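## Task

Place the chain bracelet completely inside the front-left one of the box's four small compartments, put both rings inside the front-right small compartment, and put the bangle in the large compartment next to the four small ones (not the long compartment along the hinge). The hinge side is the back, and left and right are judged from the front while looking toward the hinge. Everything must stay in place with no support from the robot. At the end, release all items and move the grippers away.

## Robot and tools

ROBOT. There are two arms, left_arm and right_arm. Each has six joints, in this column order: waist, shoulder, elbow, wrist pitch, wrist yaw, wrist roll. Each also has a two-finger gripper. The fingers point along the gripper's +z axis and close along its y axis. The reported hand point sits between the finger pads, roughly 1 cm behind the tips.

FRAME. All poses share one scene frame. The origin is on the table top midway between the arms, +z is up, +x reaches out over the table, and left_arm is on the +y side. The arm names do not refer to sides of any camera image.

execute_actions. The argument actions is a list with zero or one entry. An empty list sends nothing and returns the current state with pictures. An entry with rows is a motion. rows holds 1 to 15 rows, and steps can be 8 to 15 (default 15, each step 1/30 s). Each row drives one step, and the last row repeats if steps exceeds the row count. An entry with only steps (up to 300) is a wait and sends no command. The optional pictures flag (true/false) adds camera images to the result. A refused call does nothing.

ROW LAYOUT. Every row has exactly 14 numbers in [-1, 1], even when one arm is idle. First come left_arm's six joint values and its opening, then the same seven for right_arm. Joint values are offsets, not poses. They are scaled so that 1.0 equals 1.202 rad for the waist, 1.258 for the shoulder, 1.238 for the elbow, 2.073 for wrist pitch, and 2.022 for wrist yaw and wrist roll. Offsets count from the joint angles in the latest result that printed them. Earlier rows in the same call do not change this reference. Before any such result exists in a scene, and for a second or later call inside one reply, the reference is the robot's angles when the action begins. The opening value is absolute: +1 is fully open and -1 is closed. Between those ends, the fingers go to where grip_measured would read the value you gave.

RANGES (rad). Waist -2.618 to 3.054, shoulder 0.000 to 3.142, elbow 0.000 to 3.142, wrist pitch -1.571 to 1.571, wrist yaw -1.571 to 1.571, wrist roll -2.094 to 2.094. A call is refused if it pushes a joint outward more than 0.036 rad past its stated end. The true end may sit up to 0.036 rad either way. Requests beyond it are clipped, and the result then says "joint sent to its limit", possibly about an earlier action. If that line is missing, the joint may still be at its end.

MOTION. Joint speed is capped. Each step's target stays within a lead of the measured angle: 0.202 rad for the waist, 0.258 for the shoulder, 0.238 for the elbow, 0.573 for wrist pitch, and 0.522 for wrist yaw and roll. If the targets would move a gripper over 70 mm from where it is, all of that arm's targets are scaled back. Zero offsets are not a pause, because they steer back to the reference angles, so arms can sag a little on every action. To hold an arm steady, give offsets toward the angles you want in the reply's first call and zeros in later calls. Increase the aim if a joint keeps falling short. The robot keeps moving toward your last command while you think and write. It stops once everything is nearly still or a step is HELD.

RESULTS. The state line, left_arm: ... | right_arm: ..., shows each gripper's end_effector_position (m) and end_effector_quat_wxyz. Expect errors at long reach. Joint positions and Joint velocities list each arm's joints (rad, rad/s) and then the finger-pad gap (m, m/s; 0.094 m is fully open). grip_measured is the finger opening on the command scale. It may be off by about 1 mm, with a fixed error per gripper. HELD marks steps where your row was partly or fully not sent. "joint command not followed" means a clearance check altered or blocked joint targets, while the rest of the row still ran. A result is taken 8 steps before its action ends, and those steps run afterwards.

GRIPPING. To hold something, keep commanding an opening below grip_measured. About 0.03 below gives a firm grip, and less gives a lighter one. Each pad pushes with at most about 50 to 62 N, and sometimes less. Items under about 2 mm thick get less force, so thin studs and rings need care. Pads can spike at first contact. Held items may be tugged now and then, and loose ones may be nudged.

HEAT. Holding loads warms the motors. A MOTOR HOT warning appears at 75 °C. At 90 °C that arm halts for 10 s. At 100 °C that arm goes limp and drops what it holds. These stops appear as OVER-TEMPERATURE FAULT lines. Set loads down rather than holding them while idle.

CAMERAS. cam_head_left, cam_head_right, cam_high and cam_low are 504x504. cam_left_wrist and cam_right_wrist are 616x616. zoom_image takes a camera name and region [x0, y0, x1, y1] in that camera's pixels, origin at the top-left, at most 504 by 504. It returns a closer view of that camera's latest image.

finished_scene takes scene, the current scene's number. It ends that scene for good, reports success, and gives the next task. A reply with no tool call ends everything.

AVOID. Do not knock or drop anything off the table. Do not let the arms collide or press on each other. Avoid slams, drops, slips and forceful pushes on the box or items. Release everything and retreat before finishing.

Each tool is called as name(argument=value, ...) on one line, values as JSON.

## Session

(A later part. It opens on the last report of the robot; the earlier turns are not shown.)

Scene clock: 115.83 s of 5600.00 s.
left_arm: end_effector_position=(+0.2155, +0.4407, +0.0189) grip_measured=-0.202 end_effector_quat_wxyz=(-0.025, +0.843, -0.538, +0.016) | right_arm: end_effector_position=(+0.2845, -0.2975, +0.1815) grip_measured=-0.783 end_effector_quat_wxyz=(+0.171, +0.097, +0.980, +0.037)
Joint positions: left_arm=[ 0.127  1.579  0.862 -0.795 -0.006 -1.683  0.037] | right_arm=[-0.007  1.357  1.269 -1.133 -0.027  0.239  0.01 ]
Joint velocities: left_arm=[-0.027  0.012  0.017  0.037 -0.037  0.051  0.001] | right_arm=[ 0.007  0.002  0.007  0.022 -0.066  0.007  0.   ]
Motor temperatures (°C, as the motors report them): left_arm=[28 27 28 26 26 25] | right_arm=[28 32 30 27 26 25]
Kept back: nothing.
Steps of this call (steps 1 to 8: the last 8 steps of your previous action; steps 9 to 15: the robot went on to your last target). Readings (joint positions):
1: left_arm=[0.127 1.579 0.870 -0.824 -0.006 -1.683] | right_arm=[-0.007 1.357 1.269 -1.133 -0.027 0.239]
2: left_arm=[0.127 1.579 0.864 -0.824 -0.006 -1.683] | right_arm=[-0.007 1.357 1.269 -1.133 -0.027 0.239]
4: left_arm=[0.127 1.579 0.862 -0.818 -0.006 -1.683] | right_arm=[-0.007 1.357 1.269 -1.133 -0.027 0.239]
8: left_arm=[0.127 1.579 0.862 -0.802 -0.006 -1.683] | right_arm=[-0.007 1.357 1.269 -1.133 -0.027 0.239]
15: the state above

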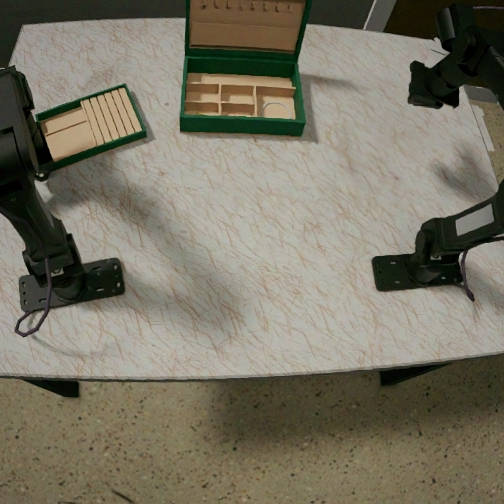

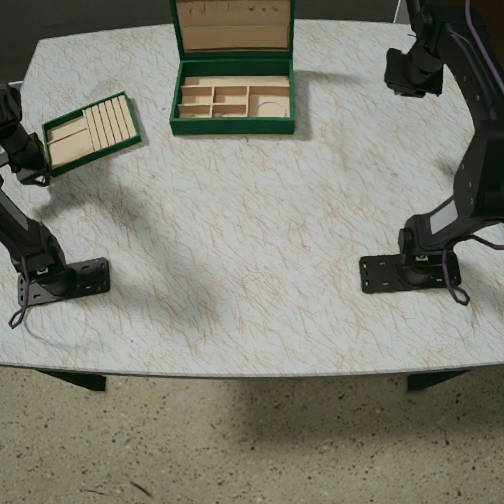

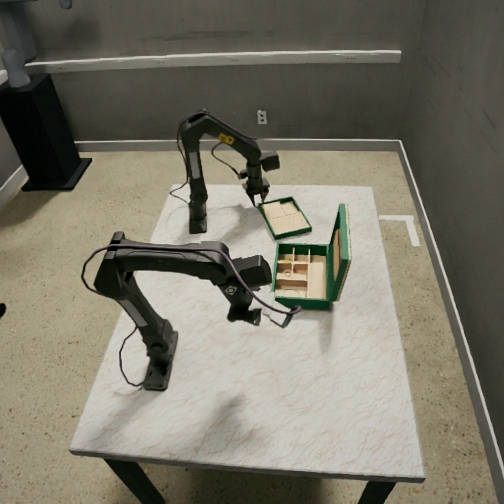

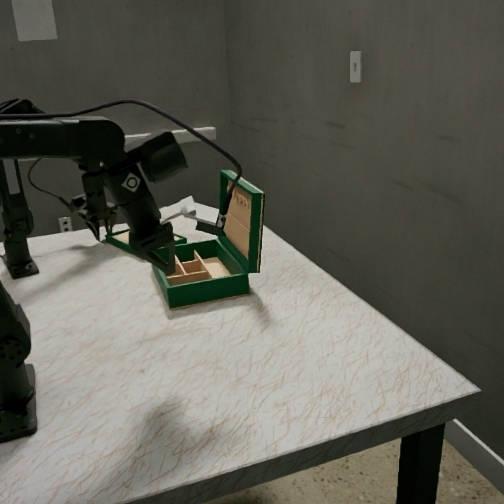

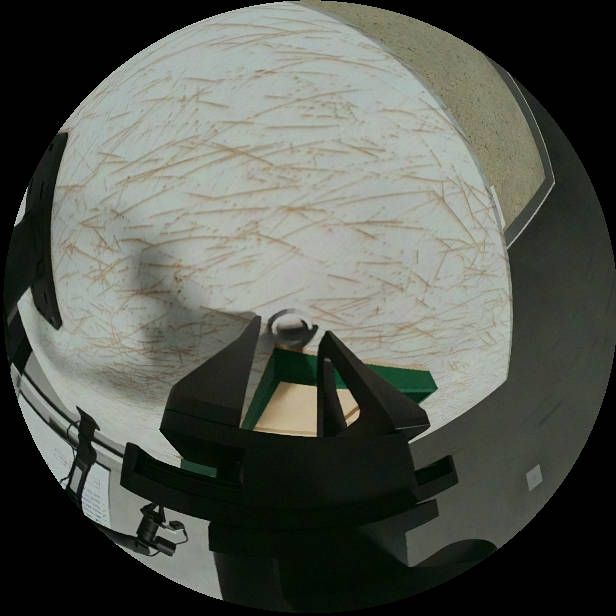

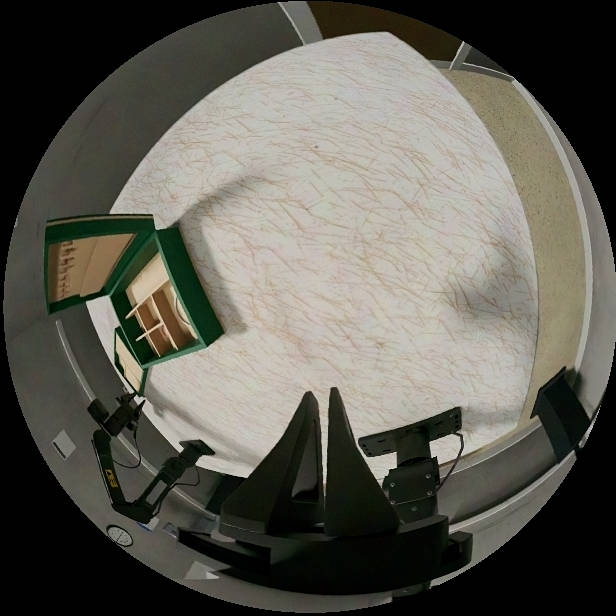

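execute_actions(actions=[{"rows":[[0,0.012,0,0,0,0,-0.25,0,0,0.01,0,0,0,-0.78],[0,0.018,0,0,0,0,-0.25,0,0,0.01,0,0,0,-0.78],[0,0.024,0,0,0,0,-0.25,0,0,0.01,0,0,0,-0.78]],"steps":15}])

execute_actions(actions=[{"steps":12}], pictures=true)

Scene clock: 116.53 s of 5600.00 s.
left_arm: end_effector_position=(+0.2147, +0.4405, +0.0156) grip_measured=-0.248 end_effector_quat_wxyz=(-0.020, +0.843, -0.538, +0.013) | right_arm: end_effector_position=(+0.2845, -0.2975, +0.1815) grip_measured=-0.783 end_effector_quat_wxyz=(+0.171, +0.097, +0.980, +0.037)
Joint positions: left_arm=[ 0.127  1.593  0.862 -0.793 -0.006 -1.683  0.035] | right_arm=[-0.007  1.357  1.269 -1.133 -0.027  0.239  0.01 ]
Joint velocities: left_arm=[-0.017  0.046 -0.002  0.007 -0.066 -0.051 -0.001] | right_arm=[-0.007 -0.012  0.002  0.007  0.081 -0.037 -0.   ]
Motor temperatures (°C, as the motors report them): left_arm=[28 27 27 26 26 25] | right_arm=[28 31 30 27 26 25]
Steps of this call (steps 1 to 14: the robot went on to your last target; steps 15 to 21: the first 7 steps of this action). Readings (joint positions):
15: left_arm=[0.127 1.579 0.862 -0.794 -0.006 -1.683] | right_arm=[-0.007 1.357 1.269 -1.133 -0.027 0.239]
16: left_arm=[0.127 1.579 0.862 -0.794 -0.006 -1.683] | right_arm=[-0.007 1.357 1.269 -1.133 -0.027 0.239]
18: left_arm=[0.127 1.583 0.862 -0.793 -0.006 -1.683] | right_arm=[-0.007 1.357 1.269 -1.133 -0.027 0.239]
21: the state above

Scene clock: 116.93 s of 5600.00 s.
left_arm: end_effector_position=(+0.2146, +0.4404, +0.0153) grip_measured=-0.248 end_effector_quat_wxyz=(-0.020, +0.843, -0.538, +0.012) | right_arm: end_effector_position=(+0.2845, -0.2975, +0.1815) grip_measured=-0.783 end_effector_quat_wxyz=(+0.171, +0.097, +0.980, +0.037)
Joint positions: left_arm=[ 0.127  1.594  0.862 -0.793 -0.006 -1.683  0.035] | right_arm=[-0.007  1.357  1.269 -1.133 -0.027  0.239  0.01 ]
Joint velocities: left_arm=[ 0.002  0.002  0.002 -0.022 -0.022  0.037 -0.   ] | right_arm=[-0.007  0.002 -0.002 -0.037  0.022 -0.022 -0.001]
Motor temperatures (°C, as the motors report them): left_arm=[28 27 27 26 26 25] | right_arm=[28 31 30 27 26 25]
Kept back: nothing.
Steps of this call (steps 1 to 8: the last 8 steps of your previous action; steps 9 to 12: the robot went on to your last target). Readings (joint positions):
1: left_arm=[0.127 1.594 0.862 -0.793 -0.006 -1.683] | right_arm=[-0.007 1.357 1.269 -1.133 -0.027 0.239]
2: left_arm=[0.127 1.594 0.862 -0.793 -0.006 -1.683] | right_arm=[-0.007 1.357 1.269 -1.133 -0.027 0.239]
4: left_arm=[0.127 1.594 0.862 -0.793 -0.006 -1.683] | right_arm=[-0.007 1.357 1.269 -1.133 -0.027 0.239]
8: left_arm=[0.127 1.594 0.862 -0.793 -0.006 -1.683] | right_arm=[-0.007 1.357 1.269 -1.133 -0.027 0.239]
12: the state above

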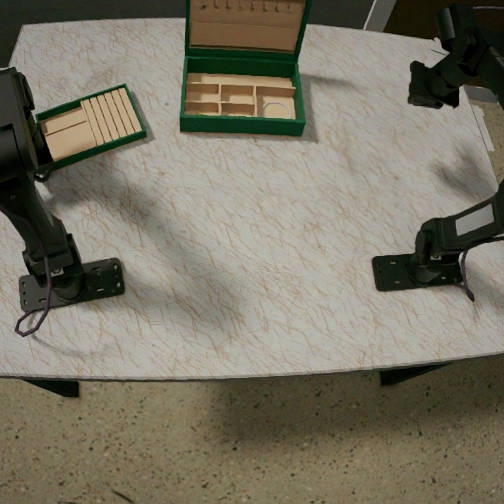

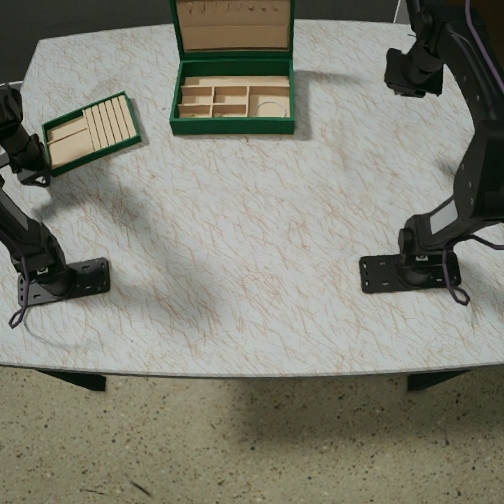

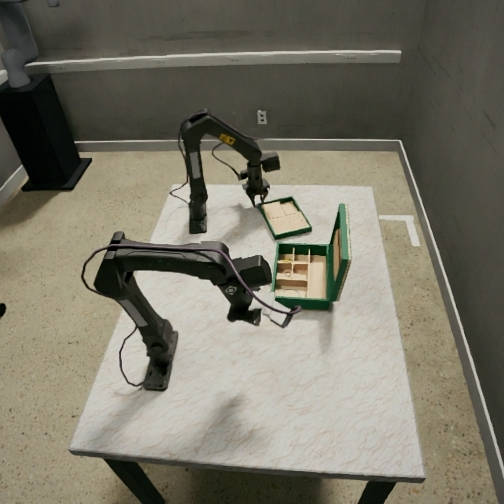

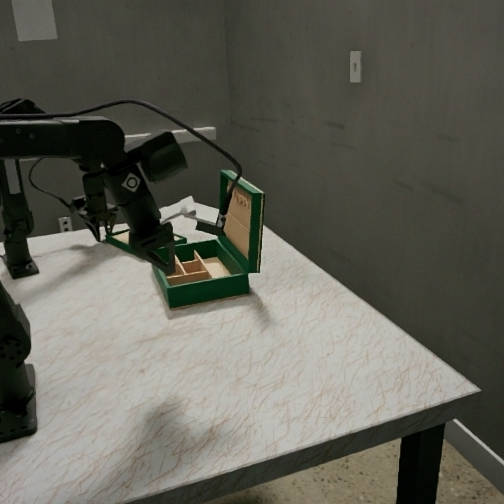

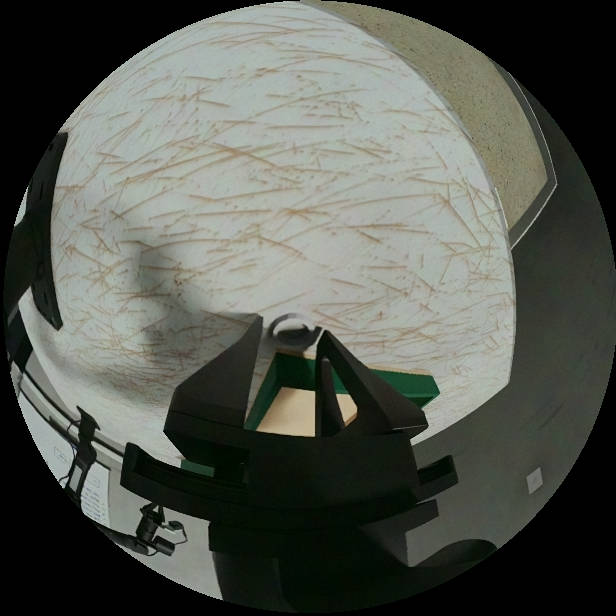

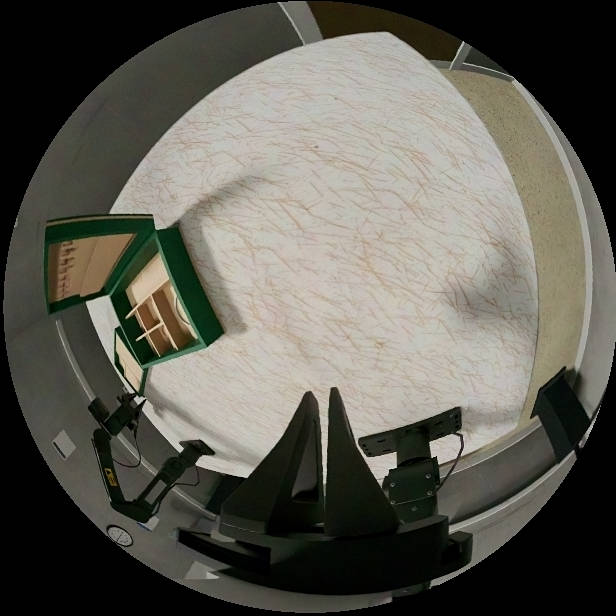

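Lower a bit more and close.

execute_actions(actions=[{"rows":[[0,0.02,0,0,0,0,-0.3,0,0,0.01,0,0,0,-0.78],[0,0.02,0,0,0,0,-0.33,0,0,0.01,0,0,0,-0.78],[0,0.02,0,0,0,0,-0.36,0,0,0.01,0,0,0,-0.78],[0,0.02,0,0,0,0,-0.4,0,0,0.01,0,0,0,-0.78],[0,0.02,0,0,0,0,-0.43,0,0,0.01,0,0,0,-0.78],[0,0.02,0,0,0,0,-0.46,0,0,0.01,0,0,0,-0.78],[0,0.02,0,0,0,0,-0.49,0,0,0.01,0,0,0,-0.78],[0,0.02,0,0,0,0,-0.52,0,0,0.01,0,0,0,-0.78],[0,0.02,0,0,0,0,-0.55,0,0,0.01,0,0,0,-0.78],[0,0.02,0,0,0,0,-0.58,0,0,0.01,0,0,0,-0.78],[0,0.02,0,0,0,0,-0.61,0,0,0.01,0,0,0,-0.78],[0,0.02,0,0,0,0,-0.635,0,0,0.01,0,0,0,-0.78]],"steps":15}])

execute_actions(actions=[{"steps":15}], pictures=true)

Scene clock: 117.73 s of 5600.00 s.
left_arm: end_effector_position=(+0.2146, +0.4404, +0.0149) grip_measured=-0.475 end_effector_quat_wxyz=(-0.020, +0.843, -0.538, +0.012) | right_arm: end_effector_position=(+0.2845, -0.2975, +0.1815) grip_measured=-0.783 end_effector_quat_wxyz=(+0.171, +0.097, +0.980, +0.037)
Joint positions: left_arm=[ 0.127  1.595  0.862 -0.792 -0.006 -1.683  0.025] | right_arm=[-0.007  1.357  1.269 -1.133 -0.027  0.239  0.01 ]
Joint velocities: left_arm=[-0.007  0.051  0.002  0.051 -0.022  0.007 -0.025] | right_arm=[-0.002  0.002  0.017 -0.022 -0.007  0.022  0.   ]
Motor temperatures (°C, as the motors report them): left_arm=[28 27 27 26 26 25] | right_arm=[28 31 30 27 26 25]
Steps of this call (steps 1 to 15: the robot went on to your last target; steps 16 to 17: nothing new was sent; steps 18 to 24: the first 7 steps of this action). Readings (joint positions):
18: left_arm=[0.127 1.594 0.862 -0.793 -0.006 -1.683] | right_arm=[-0.007 1.357 1.269 -1.133 -0.027 0.239]
19: left_arm=[0.127 1.594 0.862 -0.793 -0.006 -1.683] | right_arm=[-0.007 1.357 1.269 -1.133 -0.027 0.239]
21: left_arm=[0.127 1.594 0.862 -0.793 -0.006 -1.683] | right_arm=[-0.007 1.357 1.269 -1.133 -0.027 0.239]
24: the state above

Scene clock: 118.23 s of 5600.00 s.
left_arm: end_effector_position=(+0.2145, +0.4404, +0.0142) grip_measured=-0.605 end_effector_quat_wxyz=(-0.019, +0.843, -0.538, +0.011) | right_arm: end_effector_position=(+0.2845, -0.2975, +0.1815) grip_measured=-0.783 end_effector_quat_wxyz=(+0.171, +0.097, +0.980, +0.037)
Joint positions: left_arm=[ 0.127  1.598  0.862 -0.791 -0.006 -1.683  0.019] | right_arm=[-0.007  1.357  1.269 -1.133 -0.027  0.239  0.01 ]
Joint velocities: left_arm=[-0.002 -0.002 -0.022 -0.066  0.022  0.007  0.   ] | right_arm=[-0.002  0.002 -0.007  0.066 -0.007  0.037 -0.001]
Motor temperatures (°C, as the motors report them): left_arm=[28 27 27 26 26 25] | right_arm=[28 31 30 27 26 25]
Kept back: nothing.
Steps of this call (steps 1 to 8: the last 8 steps of your previous action; steps 9 to 15: the robot went on to your last target). Readings (joint positions):
1: left_arm=[0.127 1.598 0.862 -0.792 -0.006 -1.683] | right_arm=[-0.007 1.357 1.269 -1.133 -0.027 0.239]
2: left_arm=[0.127 1.598 0.862 -0.791 -0.006 -1.683] | right_arm=[-0.007 1.357 1.269 -1.133 -0.027 0.239]
4: left_arm=[0.127 1.598 0.862 -0.791 -0.006 -1.683] | right_arm=[-0.007 1.357 1.269 -1.133 -0.027 0.239]
8: left_arm=[0.127 1.598 0.862 -0.791 -0.006 -1.683] | right_arm=[-0.007 1.357 1.269 -1.133 -0.027 0.239]
15: the state above
All arms were judged still, so your last target was given up. Only a new action makes them travel on or press farther. Fingers that are still opening or closing keep moving.

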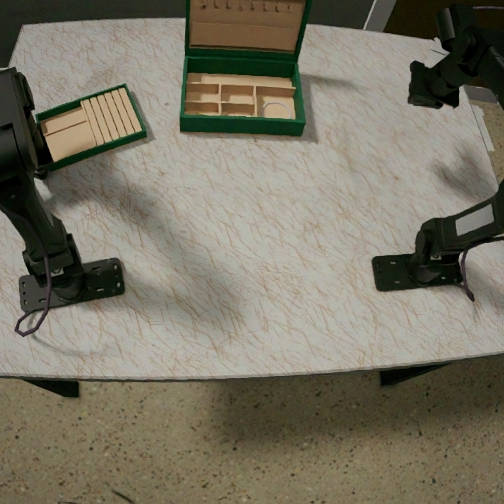

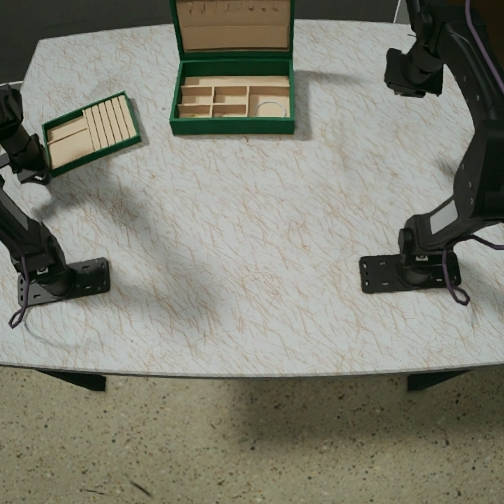

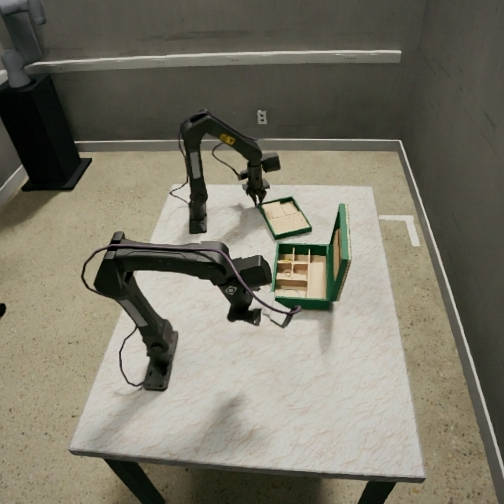

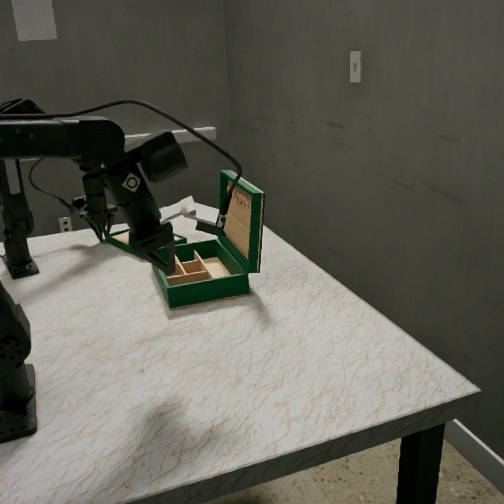

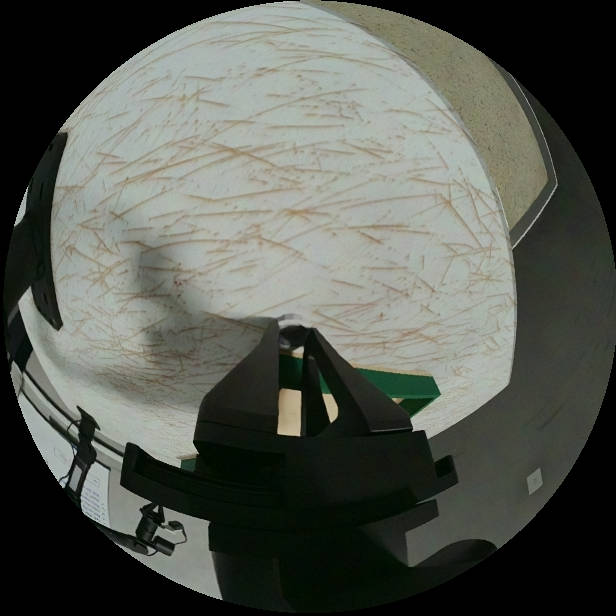

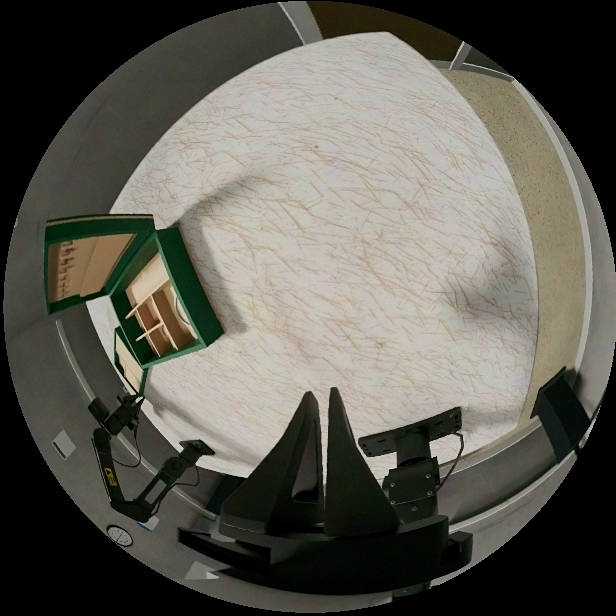

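execute_actions(actions=[{"rows":[[0,-0.02,0,0,0,0,-0.635,0,0,0.01,0,0,0,-0.78],[0,-0.04,0,-0.01,0,0,-0.635,0,0,0.01,0,0,0,-0.78],[0,-0.06,0.01,-0.03,0,0,-0.635,0,0,0.01,0,0,0,-0.78],[0,-0.08,0.03,-0.05,0,0,-0.635,0,0,0.01,0,0,0,-0.78],[0,-0.1,0.05,-0.07,0,0,-0.635,0,0,0.01,0,0,0,-0.78],[0,-0.12,0.08,-0.09,0,0,-0.635,0,0,0.01,0,0,0,-0.78],[0,-0.12,0.11,-0.11,0,0,-0.635,0,0,0.01,0,0,0,-0.78],[0,-0.12,0.14,-0.13,0,0,-0.635,0,0,0.01,0,0,0,-0.78],[0,-0.12,0.17,-0.15,0,0,-0.635,0,0,0.01,0,0,0,-0.78],[0,-0.12,0.2,-0.17,0,0,-0.635,0,0,0.01,0,0,0,-0.78]],"steps":15}])

execute_actions(actions=[{"steps":15}])

Scene clock: 119.00 s of 5600.00 s.
left_arm: end_effector_position=(+0.2132, +0.4400, +0.0481) grip_measured=-0.605 end_effector_quat_wxyz=(-0.035, +0.842, -0.538, +0.024) | right_arm: end_effector_position=(+0.2845, -0.2975, +0.1815) grip_measured=-0.783 end_effector_quat_wxyz=(+0.171, +0.097, +0.980, +0.037)
Joint positions: left_arm=[ 0.127  1.497  0.908 -0.897 -0.006 -1.683  0.019] | right_arm=[-0.007  1.357  1.269 -1.133 -0.027  0.239  0.01 ]
Joint velocities: left_arm=[-0.002 -0.569  0.867 -1.062 -0.095 -0.051  0.001] | right_arm=[-0.007 -0.002 -0.007 -0.022 -0.007 -0.051  0.   ]
Motor temperatures (°C, as the motors report them): left_arm=[28 27 28 26 26 25] | right_arm=[28 31 30 27 26 25]
Steps of this call (steps 1 to 16: nothing new was sent; steps 17 to 23: the first 7 steps of this action). Readings (joint positions):
17: left_arm=[0.127 1.597 0.862 -0.791 -0.006 -1.683] | right_arm=[-0.007 1.357 1.269 -1.133 -0.027 0.239]
18: left_arm=[0.127 1.592 0.862 -0.792 -0.006 -1.683] | right_arm=[-0.007 1.357 1.269 -1.133 -0.027 0.239]
20: left_arm=[0.127 1.563 0.862 -0.808 -0.006 -1.683] | right_arm=[-0.007 1.357 1.269 -1.133 -0.027 0.239]
23: the state above

Scene clock: 119.50 s of 5600.00 s.
left_arm: end_effector_position=(+0.2212, +0.4426, +0.1070) grip_measured=-0.605 end_effector_quat_wxyz=(-0.045, +0.842, -0.537, +0.033) | right_arm: end_effector_position=(+0.2845, -0.2975, +0.1815) grip_measured=-0.783 end_effector_quat_wxyz=(+0.171, +0.097, +0.980, +0.037)
Joint positions: left_arm=[ 0.127  1.451  1.104 -1.112 -0.006 -1.683  0.019] | right_arm=[-0.007  1.357  1.269 -1.133 -0.027  0.239  0.01 ]
Joint velocities: left_arm=[ 0.007  0.012 -0.012 -0.11  -0.081 -0.051  0.   ] | right_arm=[ 0.002 -0.012  0.002 -0.022 -0.007  0.022 -0.001]
Motor temperatures (°C, as the motors report them): left_arm=[28 27 28 26 26 25] | right_arm=[28 31 30 27 26 25]
Kept back: nothing.
Steps of this call (steps 1 to 8: the last 8 steps of your previous action; steps 9 to 15: the robot went on to your last target). Readings (joint positions):
1: left_arm=[0.127 1.481 0.943 -0.931 -0.006 -1.683] | right_arm=[-0.007 1.357 1.269 -1.133 -0.027 0.239]
2: left_arm=[0.127 1.472 0.983 -0.963 -0.006 -1.683] | right_arm=[-0.007 1.357 1.269 -1.133 -0.027 0.239]
4: left_arm=[0.127 1.462 1.062 -1.013 -0.006 -1.683] | right_arm=[-0.007 1.357 1.269 -1.133 -0.027 0.239]
8: left_arm=[0.127 1.451 1.104 -1.058 -0.006 -1.683] | right_arm=[-0.007 1.357 1.269 -1.133 -0.027 0.239]
15: the state above

execute_actions(actions=[{"rows":[[-0.06,0,0.04,0,0,0.04,-0.635,0,0,0.01,0,0,0,-0.78],[-0.12,0.03,0.08,0,0,0.08,-0.635,0,0,0.01,0,0,0,-0.78],[-0.2,0.06,0.13,0,0,0.12,-0.635,0,0,0.01,0,0,0,-0.78],[-0.28,0.1,0.18,0,0,0.16,-0.635,0,0,0.01,0,0,0,-0.78],[-0.36,0.14,0.23,0.02,0,0.2,-0.635,0,0,0.01,0,0,0,-0.78],[-0.44,0.18,0.28,0.03,0,0.24,-0.635,0,0,0.01,0,0,0,-0.78],[-0.52,0.22,0.33,0.04,0,0.28,-0.635,0,0,0.01,0,0,0,-0.78],[-0.6,0.26,0.38,0.05,0,0.32,-0.635,0,0,0.01,0,0,0,-0.78],[-0.68,0.3,0.43,0.06,0,0.36,-0.635,0,0,0.01,0,0,0,-0.78],[-0.76,0.35,0.48,0.07,0,0.4,-0.635,0,0,0.01,0,0,0,-0.78],[-0.82,0.4,0.53,0.08,0,0.44,-0.635,0,0,0.01,0,0,0,-0.78],[-0.86,0.45,0.58,0.087,0,0.469,-0.635,0,0,0.01,0,0,0,-0.78],[-0.86,0.51,0.625,0.087,0,0.469,-0.635,0,0,0.01,0,0,0,-0.78]],"steps":15}])

execute_actions(actions=[{"steps":35}])

Scene clock: 120.47 s of 5600.00 s.
left_arm: end_effector_position=(+0.3057, +0.3594, +0.1397) grip_measured=-0.605 end_effector_quat_wxyz=(+0.090, -0.650, +0.752, -0.069) | right_arm: end_effector_position=(+0.2845, -0.2975, +0.1815) grip_measured=-0.783 end_effector_quat_wxyz=(+0.171, +0.097, +0.980, +0.037)
Joint positions: left_arm=[-0.196  1.605  1.362 -1.102 -0.014 -1.425  0.019] | right_arm=[-0.007  1.357  1.269 -1.133 -0.027  0.239  0.01 ]
Joint velocities: left_arm=[-1.531  1.126  1.565  0.462  0.066  1.414 -0.   ] | right_arm=[ 0.007 -0.027  0.012 -0.095  0.066 -0.007  0.   ]
Motor temperatures (°C, as the motors report them): left_arm=[28 27 28 26 26 25] | right_arm=[28 31 30 27 26 25]
Steps of this call (steps 1 to 22: the robot went on to your last target; steps 23 to 29: the first 7 steps of this action). Readings (joint positions):
23: left_arm=[0.119 1.451 1.107 -1.123 -0.008 -1.671] | right_arm=[-0.007 1.357 1.269 -1.133 -0.027 0.239]
24: left_arm=[0.093 1.457 1.121 -1.128 -0.012 -1.646] | right_arm=[-0.007 1.357 1.269 -1.133 -0.027 0.239]
26: left_arm=[-0.019 1.498 1.200 -1.140 -0.016 -1.567] | right_arm=[-0.007 1.357 1.269 -1.133 -0.027 0.239]
29: the state above

Scene clock: 121.63 s of 5600.00 s.
left_arm: end_effector_position=(+0.3525, +0.0298, +0.1175) grip_measured=-0.605 end_effector_quat_wxyz=(+0.150, -0.019, +0.979, -0.136) | right_arm: end_effector_position=(+0.2845, -0.2975, +0.1815) grip_measured=-0.783 end_effector_quat_wxyz=(+0.171, +0.097, +0.980, +0.037)
Joint positions: left_arm=[-0.901  2.099  1.855 -0.919  0.003 -0.745  0.019] | right_arm=[-0.007  1.357  1.269 -1.133 -0.027  0.239  0.01 ]
Joint velocities: left_arm=[ 0.007  0.002 -0.002  0.037  0.007  0.022 -0.001] | right_arm=[-0.012 -0.002  0.022 -0.037  0.022 -0.066  0.   ]
Motor temperatures (°C, as the motors report them): left_arm=[28 28 28 26 26 25] | right_arm=[28 31 30 27 26 25]
Kept back: nothing.
Steps of this call (steps 1 to 8: the last 8 steps of your previous action; steps 9 to 35: the robot went on to your last target). Readings (joint positions):
1: left_arm=[-0.249 1.645 1.417 -1.085 -0.013 -1.373] | right_arm=[-0.007 1.357 1.269 -1.133 -0.027 0.239]
2: left_arm=[-0.298 1.688 1.471 -1.068 -0.013 -1.318] | right_arm=[-0.007 1.357 1.269 -1.133 -0.027 0.239]
4: left_arm=[-0.392 1.777 1.579 -1.035 -0.012 -1.206] | right_arm=[-0.007 1.357 1.269 -1.133 -0.027 0.239]
8: left_arm=[-0.560 1.966 1.772 -0.964 -0.012 -1.016] | right_arm=[-0.007 1.357 1.269 -1.133 -0.027 0.239]
35: the state above

To hover [-0.925,2.154,1.728,-0.795].

execute_actions(actions=[{"rows":[[-0.02,0,-0.02,0.01,0,0,-0.635,0,0,0.01,0,0,0,-0.78],[-0.028,0,-0.04,0.02,0,0,-0.635,0,0,0.01,0,0,0,-0.78],[-0.028,0.01,-0.06,0.03,0,0,-0.635,0,0,0.01,0,0,0,-0.78],[-0.028,0.02,-0.08,0.045,0,0,-0.635,0,0,0.01,0,0,0,-0.78],[-0.028,0.03,-0.1,0.06,0,0,-0.635,0,0,0.01,0,0,0,-0.78],[-0.028,0.04,-0.108,0.06,0,0,-0.635,0,0,0.01,0,0,0,-0.78]],"steps":15}])

execute_actions(actions=[{"steps":15}], pictures=true)

Scene clock: 122.40 s of 5600.00 s.
left_arm: end_effector_position=(+0.3414, +0.0207, +0.0880) grip_measured=-0.605 end_effector_quat_wxyz=(+0.143, -0.005, +0.981, -0.132) | right_arm: end_effector_position=(+0.2845, -0.2975, +0.1815) grip_measured=-0.783 end_effector_quat_wxyz=(+0.171, +0.097, +0.980, +0.037)
Joint positions: left_arm=[-0.929  2.112  1.764 -0.832  0.003 -0.744  0.019] | right_arm=[-0.007  1.357  1.269 -1.133 -0.027  0.239  0.01 ]
Joint velocities: left_arm=[-0.076  0.276 -0.413  0.11  -0.095  0.037 -0.001] | right_arm=[ 0.002 -0.007  0.012  0.022 -0.022 -0.081  0.001]
Motor temperatures (°C, as the motors report them): left_arm=[28 28 28 26 26 25] | right_arm=[28 31 30 27 26 25]
Steps of this call (steps 1 to 15: the robot went on to your last target; step 16: nothing new was sent; steps 17 to 23: the first 7 steps of this action). Readings (joint positions):
17: left_arm=[-0.902 2.099 1.855 -0.917 0.003 -0.744] | right_arm=[-0.007 1.357 1.269 -1.133 -0.027 0.239]
18: left_arm=[-0.905 2.099 1.849 -0.908 0.003 -0.744] | right_arm=[-0.007 1.357 1.269 -1.133 -0.027 0.239]
20: left_arm=[-0.914 2.099 1.823 -0.875 0.003 -0.744] | right_arm=[-0.007 1.357 1.269 -1.133 -0.027 0.239]
23: the state above

Scene clock: 122.90 s of 5600.00 s.
left_arm: end_effector_position=(+0.3374, +0.0213, +0.0600) grip_measured=-0.605 end_effector_quat_wxyz=(+0.127, -0.002, +0.985, -0.119) | right_arm: end_effector_position=(+0.2845, -0.2975, +0.1815) grip_measured=-0.783 end_effector_quat_wxyz=(+0.171, +0.097, +0.980, +0.037)
Joint positions: left_arm=[-0.933  2.152  1.729 -0.798  0.003 -0.744  0.019] | right_arm=[-0.007  1.357  1.269 -1.133 -0.027  0.239  0.01 ]
Joint velocities: left_arm=[-0.012  0.002 -0.002  0.007 -0.022 -0.007 -0.001] | right_arm=[-0.002 -0.002 -0.002 -0.066 -0.037  0.022  0.   ]
Motor temperatures (°C, as the motors report them): left_arm=[28 28 28 26 26 25] | right_arm=[28 31 30 27 26 25]
Kept back: nothing.
Steps of this call (steps 1 to 8: the last 8 steps of your previous action; steps 9 to 15: the robot went on to your last target). Readings (joint positions):
1: left_arm=[-0.931 2.122 1.752 -0.826 0.003 -0.744] | right_arm=[-0.007 1.357 1.269 -1.133 -0.027 0.239]
2: left_arm=[-0.933 2.133 1.743 -0.822 0.003 -0.744] | right_arm=[-0.007 1.357 1.269 -1.133 -0.027 0.239]
4: left_arm=[-0.933 2.148 1.733 -0.818 0.003 -0.744] | right_arm=[-0.007 1.357 1.269 -1.133 -0.027 0.239]
8: left_arm=[-0.933 2.152 1.729 -0.811 0.003 -0.744] | right_arm=[-0.007 1.357 1.269 -1.133 -0.027 0.239]
15: the state above

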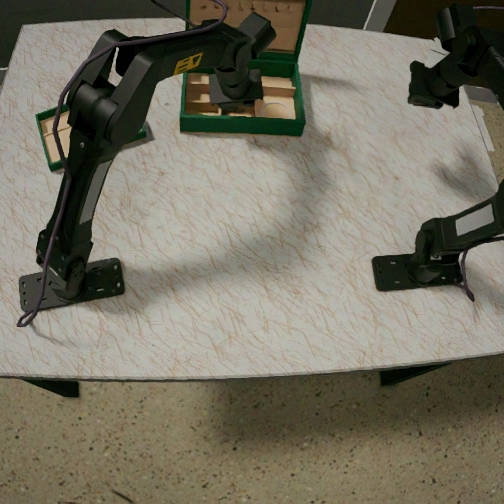

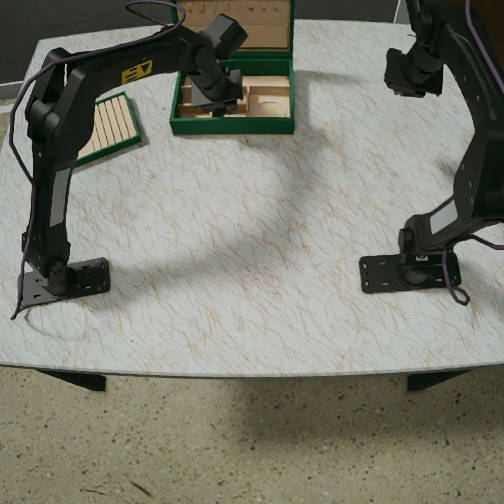

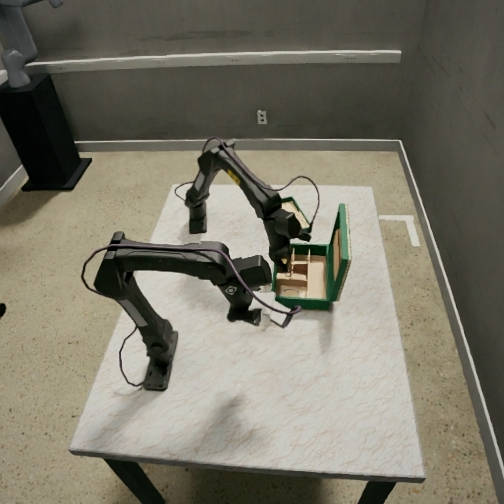

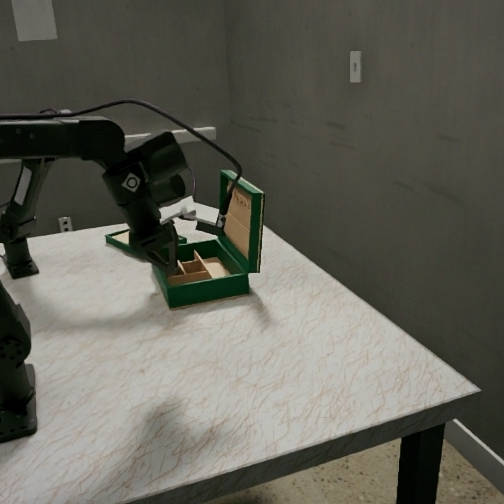

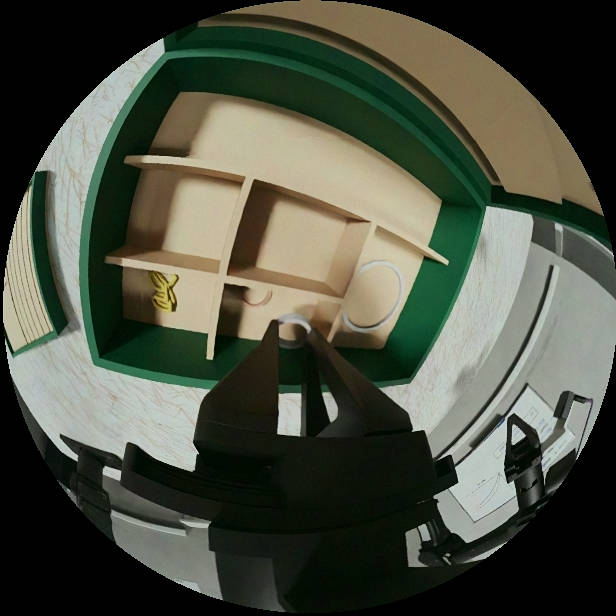

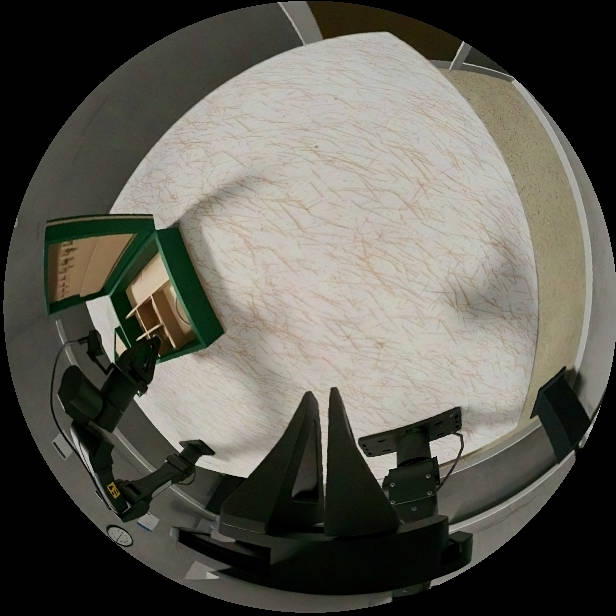

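execute_actions(actions=[{"rows":[[0,0.01,0.02,0,0,0,-0.635,0,0,0.01,0,0,0,-0.78],[0,0.02,0.03,0,0,0,-0.635,0,0,0.01,0,0,0,-0.78],[0,0.03,0.03,0,0,0,-0.635,0,0,0.01,0,0,0,-0.78],[0,0.04,0.03,0,0,0,-0.635,0,0,0.01,0,0,0,-0.78],[0,0.05,0.03,0,0,0,-0.635,0,0,0.01,0,0,0,-0.78],[0,0.058,0.03,0,0,0,-0.635,0,0,0.01,0,0,0,-0.78]],"steps":15}])

execute_actions(actions=[{"steps":10}])

Scene clock: 123.50 s of 5600.00 s.
left_arm: end_effector_position=(+0.3411, +0.0179, +0.0501) grip_measured=-0.605 end_effector_quat_wxyz=(+0.124, -0.002, +0.985, -0.116) | right_arm: end_effector_position=(+0.2845, -0.2975, +0.1815) grip_measured=-0.783 end_effector_quat_wxyz=(+0.171, +0.097, +0.980, +0.037)
Joint positions: left_arm=[-0.933  2.187  1.749 -0.79   0.003 -0.744  0.019] | right_arm=[-0.007  1.357  1.269 -1.133 -0.027  0.239  0.01 ]
Joint velocities: left_arm=[ 0.017  0.261  0.022  0.022 -0.037  0.022 -0.   ] | right_arm=[-0.007 -0.012 -0.002  0.007  0.051  0.037  0.   ]
Motor temperatures (°C, as the motors report them): left_arm=[28 28 28 26 26 25] | right_arm=[28 31 30 27 26 25]
Steps of this call (steps 1 to 11: the robot went on to your last target; steps 12 to 18: the first 7 steps of this action). Readings (joint positions):
12: left_arm=[-0.933 2.152 1.729 -0.796 0.003 -0.744] | right_arm=[-0.007 1.357 1.269 -1.133 -0.027 0.239]
13: left_arm=[-0.933 2.153 1.731 -0.797 0.003 -0.744] | right_arm=[-0.007 1.357 1.269 -1.133 -0.027 0.239]
15: left_arm=[-0.933 2.162 1.741 -0.796 0.003 -0.744] | right_arm=[-0.007 1.357 1.269 -1.133 -0.027 0.239]
18: the state above

Scene clock: 123.83 s of 5600.00 s.
left_arm: end_effector_position=(+0.3396, +0.0193, +0.0351) grip_measured=-0.605 end_effector_quat_wxyz=(+0.113, -0.002, +0.988, -0.106) | right_arm: end_effector_position=(+0.2845, -0.2975, +0.1815) grip_measured=-0.783 end_effector_quat_wxyz=(+0.171, +0.097, +0.980, +0.037)
Joint positions: left_arm=[-0.933  2.219  1.749 -0.789  0.003 -0.744  0.019] | right_arm=[-0.007  1.357  1.269 -1.133 -0.027  0.239  0.01 ]
Joint velocities: left_arm=[-0.007 -0.007 -0.002 -0.037  0.037 -0.022 -0.002] | right_arm=[-0.007 -0.017 -0.002  0.022 -0.022 -0.037  0.001]
Motor temperatures (°C, as the motors report them): left_arm=[28 28 28 26 26 25] | right_arm=[28 31 30 27 26 25]
Kept back: nothing.
Steps of this call (steps 1 to 8: the last 8 steps of your previous action; steps 9 to 10: the robot went on to your last target). Readings (joint positions):
1: left_arm=[-0.933 2.197 1.749 -0.790 0.003 -0.744] | right_arm=[-0.007 1.357 1.269 -1.133 -0.027 0.239]
2: left_arm=[-0.933 2.205 1.749 -0.790 0.003 -0.744] | right_arm=[-0.007 1.357 1.269 -1.133 -0.027 0.239]
4: left_arm=[-0.933 2.216 1.749 -0.790 0.003 -0.744] | right_arm=[-0.007 1.357 1.269 -1.133 -0.027 0.239]
8: left_arm=[-0.933 2.219 1.749 -0.789 0.003 -0.744] | right_arm=[-0.007 1.357 1.269 -1.133 -0.027 0.239]
10: the state above

execute_actions(actions=[{"rows":[[0,0.02,0,0,0,0,-0.635,0,0,0.01,0,0,0,-0.78],[0,0.02,0,0,0,0,-0.635,0,0,0.01,0,0,0,-0.78],[0,0.02,0,0,0,0,-0.635,0,0,0.01,0,0,0,-0.78],[0,0.02,0,0,0,0,-0.635,0,0,0.01,0,0,0,-0.78],[0,0.02,0,0,0,0,-0.635,0,0,0.01,0,0,0,-0.78],[0,0.02,0,0,0,0,-0.635,0,0,0.01,0,0,0,-0.78],[0,0.02,0,0,0,0,-0.58,0,0,0.01,0,0,0,-0.78],[0,0.02,0,0,0,0,-0.5,0,0,0.01,0,0,0,-0.78],[0,0.02,0,0,0,0,-0.42,0,0,0.01,0,0,0,-0.78]],"steps":15}])

execute_actions(actions=[{"steps":14}], pictures=true)

Scene clock: 124.53 s of 5600.00 s.
left_arm: end_effector_position=(+0.3398, +0.0191, +0.0352) grip_measured=-0.580 end_effector_quat_wxyz=(+0.114, -0.002, +0.988, -0.106) | right_arm: end_effector_position=(+0.2845, -0.2975, +0.1815) grip_measured=-0.783 end_effector_quat_wxyz=(+0.171, +0.097, +0.980, +0.037)
Joint positions: left_arm=[-0.933  2.219  1.749 -0.788  0.003 -0.744  0.02 ] | right_arm=[-0.007  1.357  1.269 -1.133 -0.027  0.239  0.01 ]
Joint velocities: left_arm=[ 0.022 -0.002  0.007  0.11   0.125 -0.037  0.018] | right_arm=[-0.002  0.012 -0.007 -0.051 -0.022 -0.022 -0.001]
Motor temperatures (°C, as the motors report them): left_arm=[28 28 28 26 26 25] | right_arm=[28 31 30 27 26 25]
Steps of this call (steps 1 to 14: the robot went on to your last target; steps 15 to 21: the first 7 steps of this action). Readings (joint positions):
15: left_arm=[-0.933 2.219 1.749 -0.789 0.003 -0.744] | right_arm=[-0.007 1.357 1.269 -1.133 -0.027 0.239]
16: left_arm=[-0.933 2.219 1.749 -0.788 0.003 -0.744] | right_arm=[-0.007 1.357 1.269 -1.133 -0.027 0.239]
18: left_arm=[-0.933 2.219 1.749 -0.788 0.003 -0.744] | right_arm=[-0.007 1.357 1.269 -1.133 -0.027 0.239]
21: the state above

Scene clock: 125.00 s of 5600.00 s.
left_arm: end_effector_position=(+0.3406, +0.0184, +0.0355) grip_measured=-0.422 end_effector_quat_wxyz=(+0.115, -0.002, +0.987, -0.108) | right_arm: end_effector_position=(+0.2845, -0.2975, +0.1815) grip_measured=-0.783 end_effector_quat_wxyz=(+0.171, +0.097, +0.980, +0.037)
Joint positions: left_arm=[-0.933  2.219  1.749 -0.784  0.003 -0.744  0.027] | right_arm=[-0.007  1.357  1.269 -1.133 -0.027  0.239  0.01 ]
Joint velocities: left_arm=[-0.012 -0.017  0.002 -0.007 -0.037 -0.007 -0.001] | right_arm=[-0.012 -0.007 -0.012  0.051  0.051  0.051 -0.   ]
Motor temperatures (°C, as the motors report them): left_arm=[28 28 28 26 26 25] | right_arm=[28 31 30 27 26 25]
Kept back: nothing.
Steps of this call (steps 1 to 8: the last 8 steps of your previous action; steps 9 to 14: the robot went on to your last target). Readings (joint positions):
1: left_arm=[-0.933 2.219 1.749 -0.787 0.003 -0.744] | right_arm=[-0.007 1.357 1.269 -1.133 -0.027 0.239]
2: left_arm=[-0.933 2.219 1.749 -0.786 0.003 -0.744] | right_arm=[-0.007 1.357 1.269 -1.133 -0.027 0.239]
4: left_arm=[-0.933 2.219 1.749 -0.784 0.003 -0.744] | right_arm=[-0.007 1.357 1.269 -1.133 -0.027 0.239]
8: left_arm=[-0.933 2.219 1.749 -0.784 0.003 -0.744] | right_arm=[-0.007 1.357 1.269 -1.133 -0.027 0.239]
14: the state above

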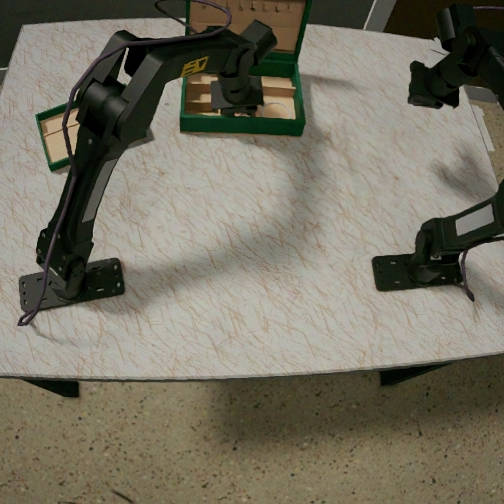

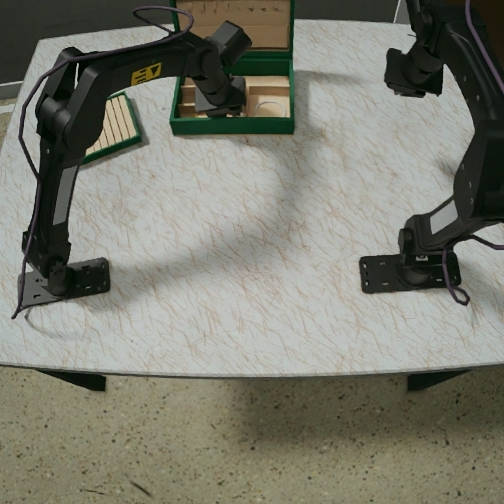

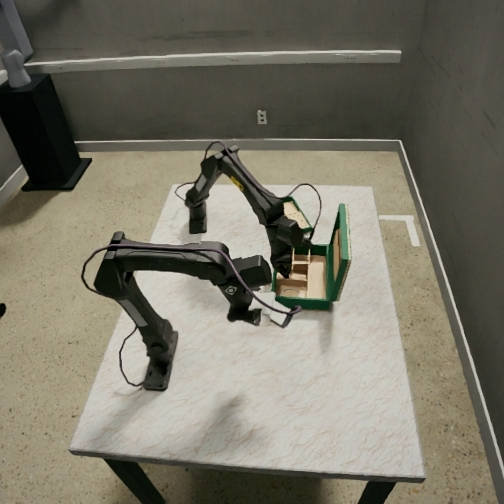

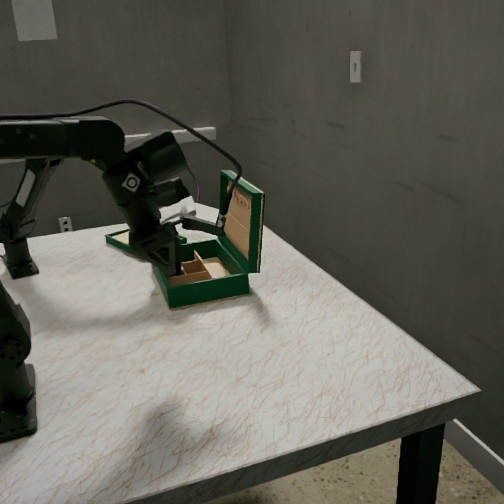

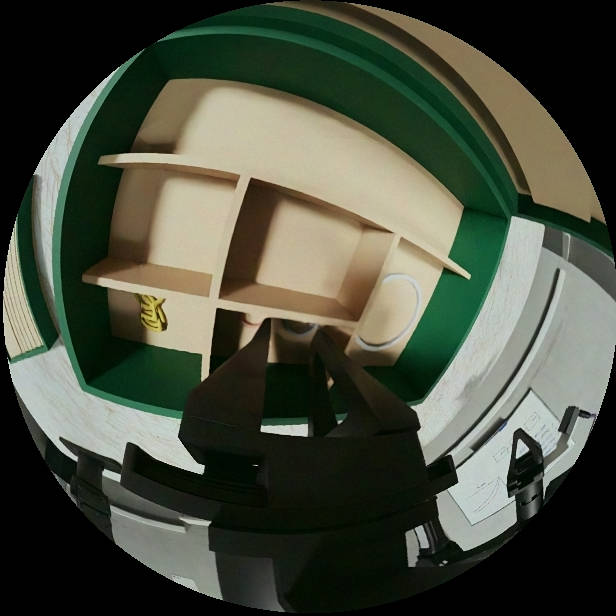

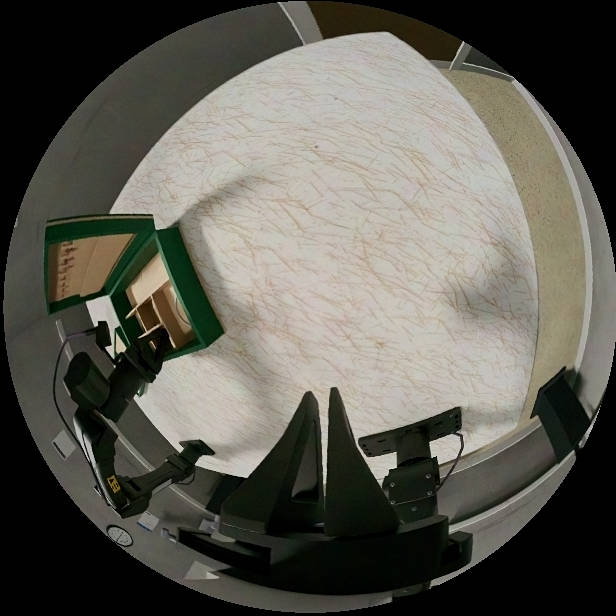

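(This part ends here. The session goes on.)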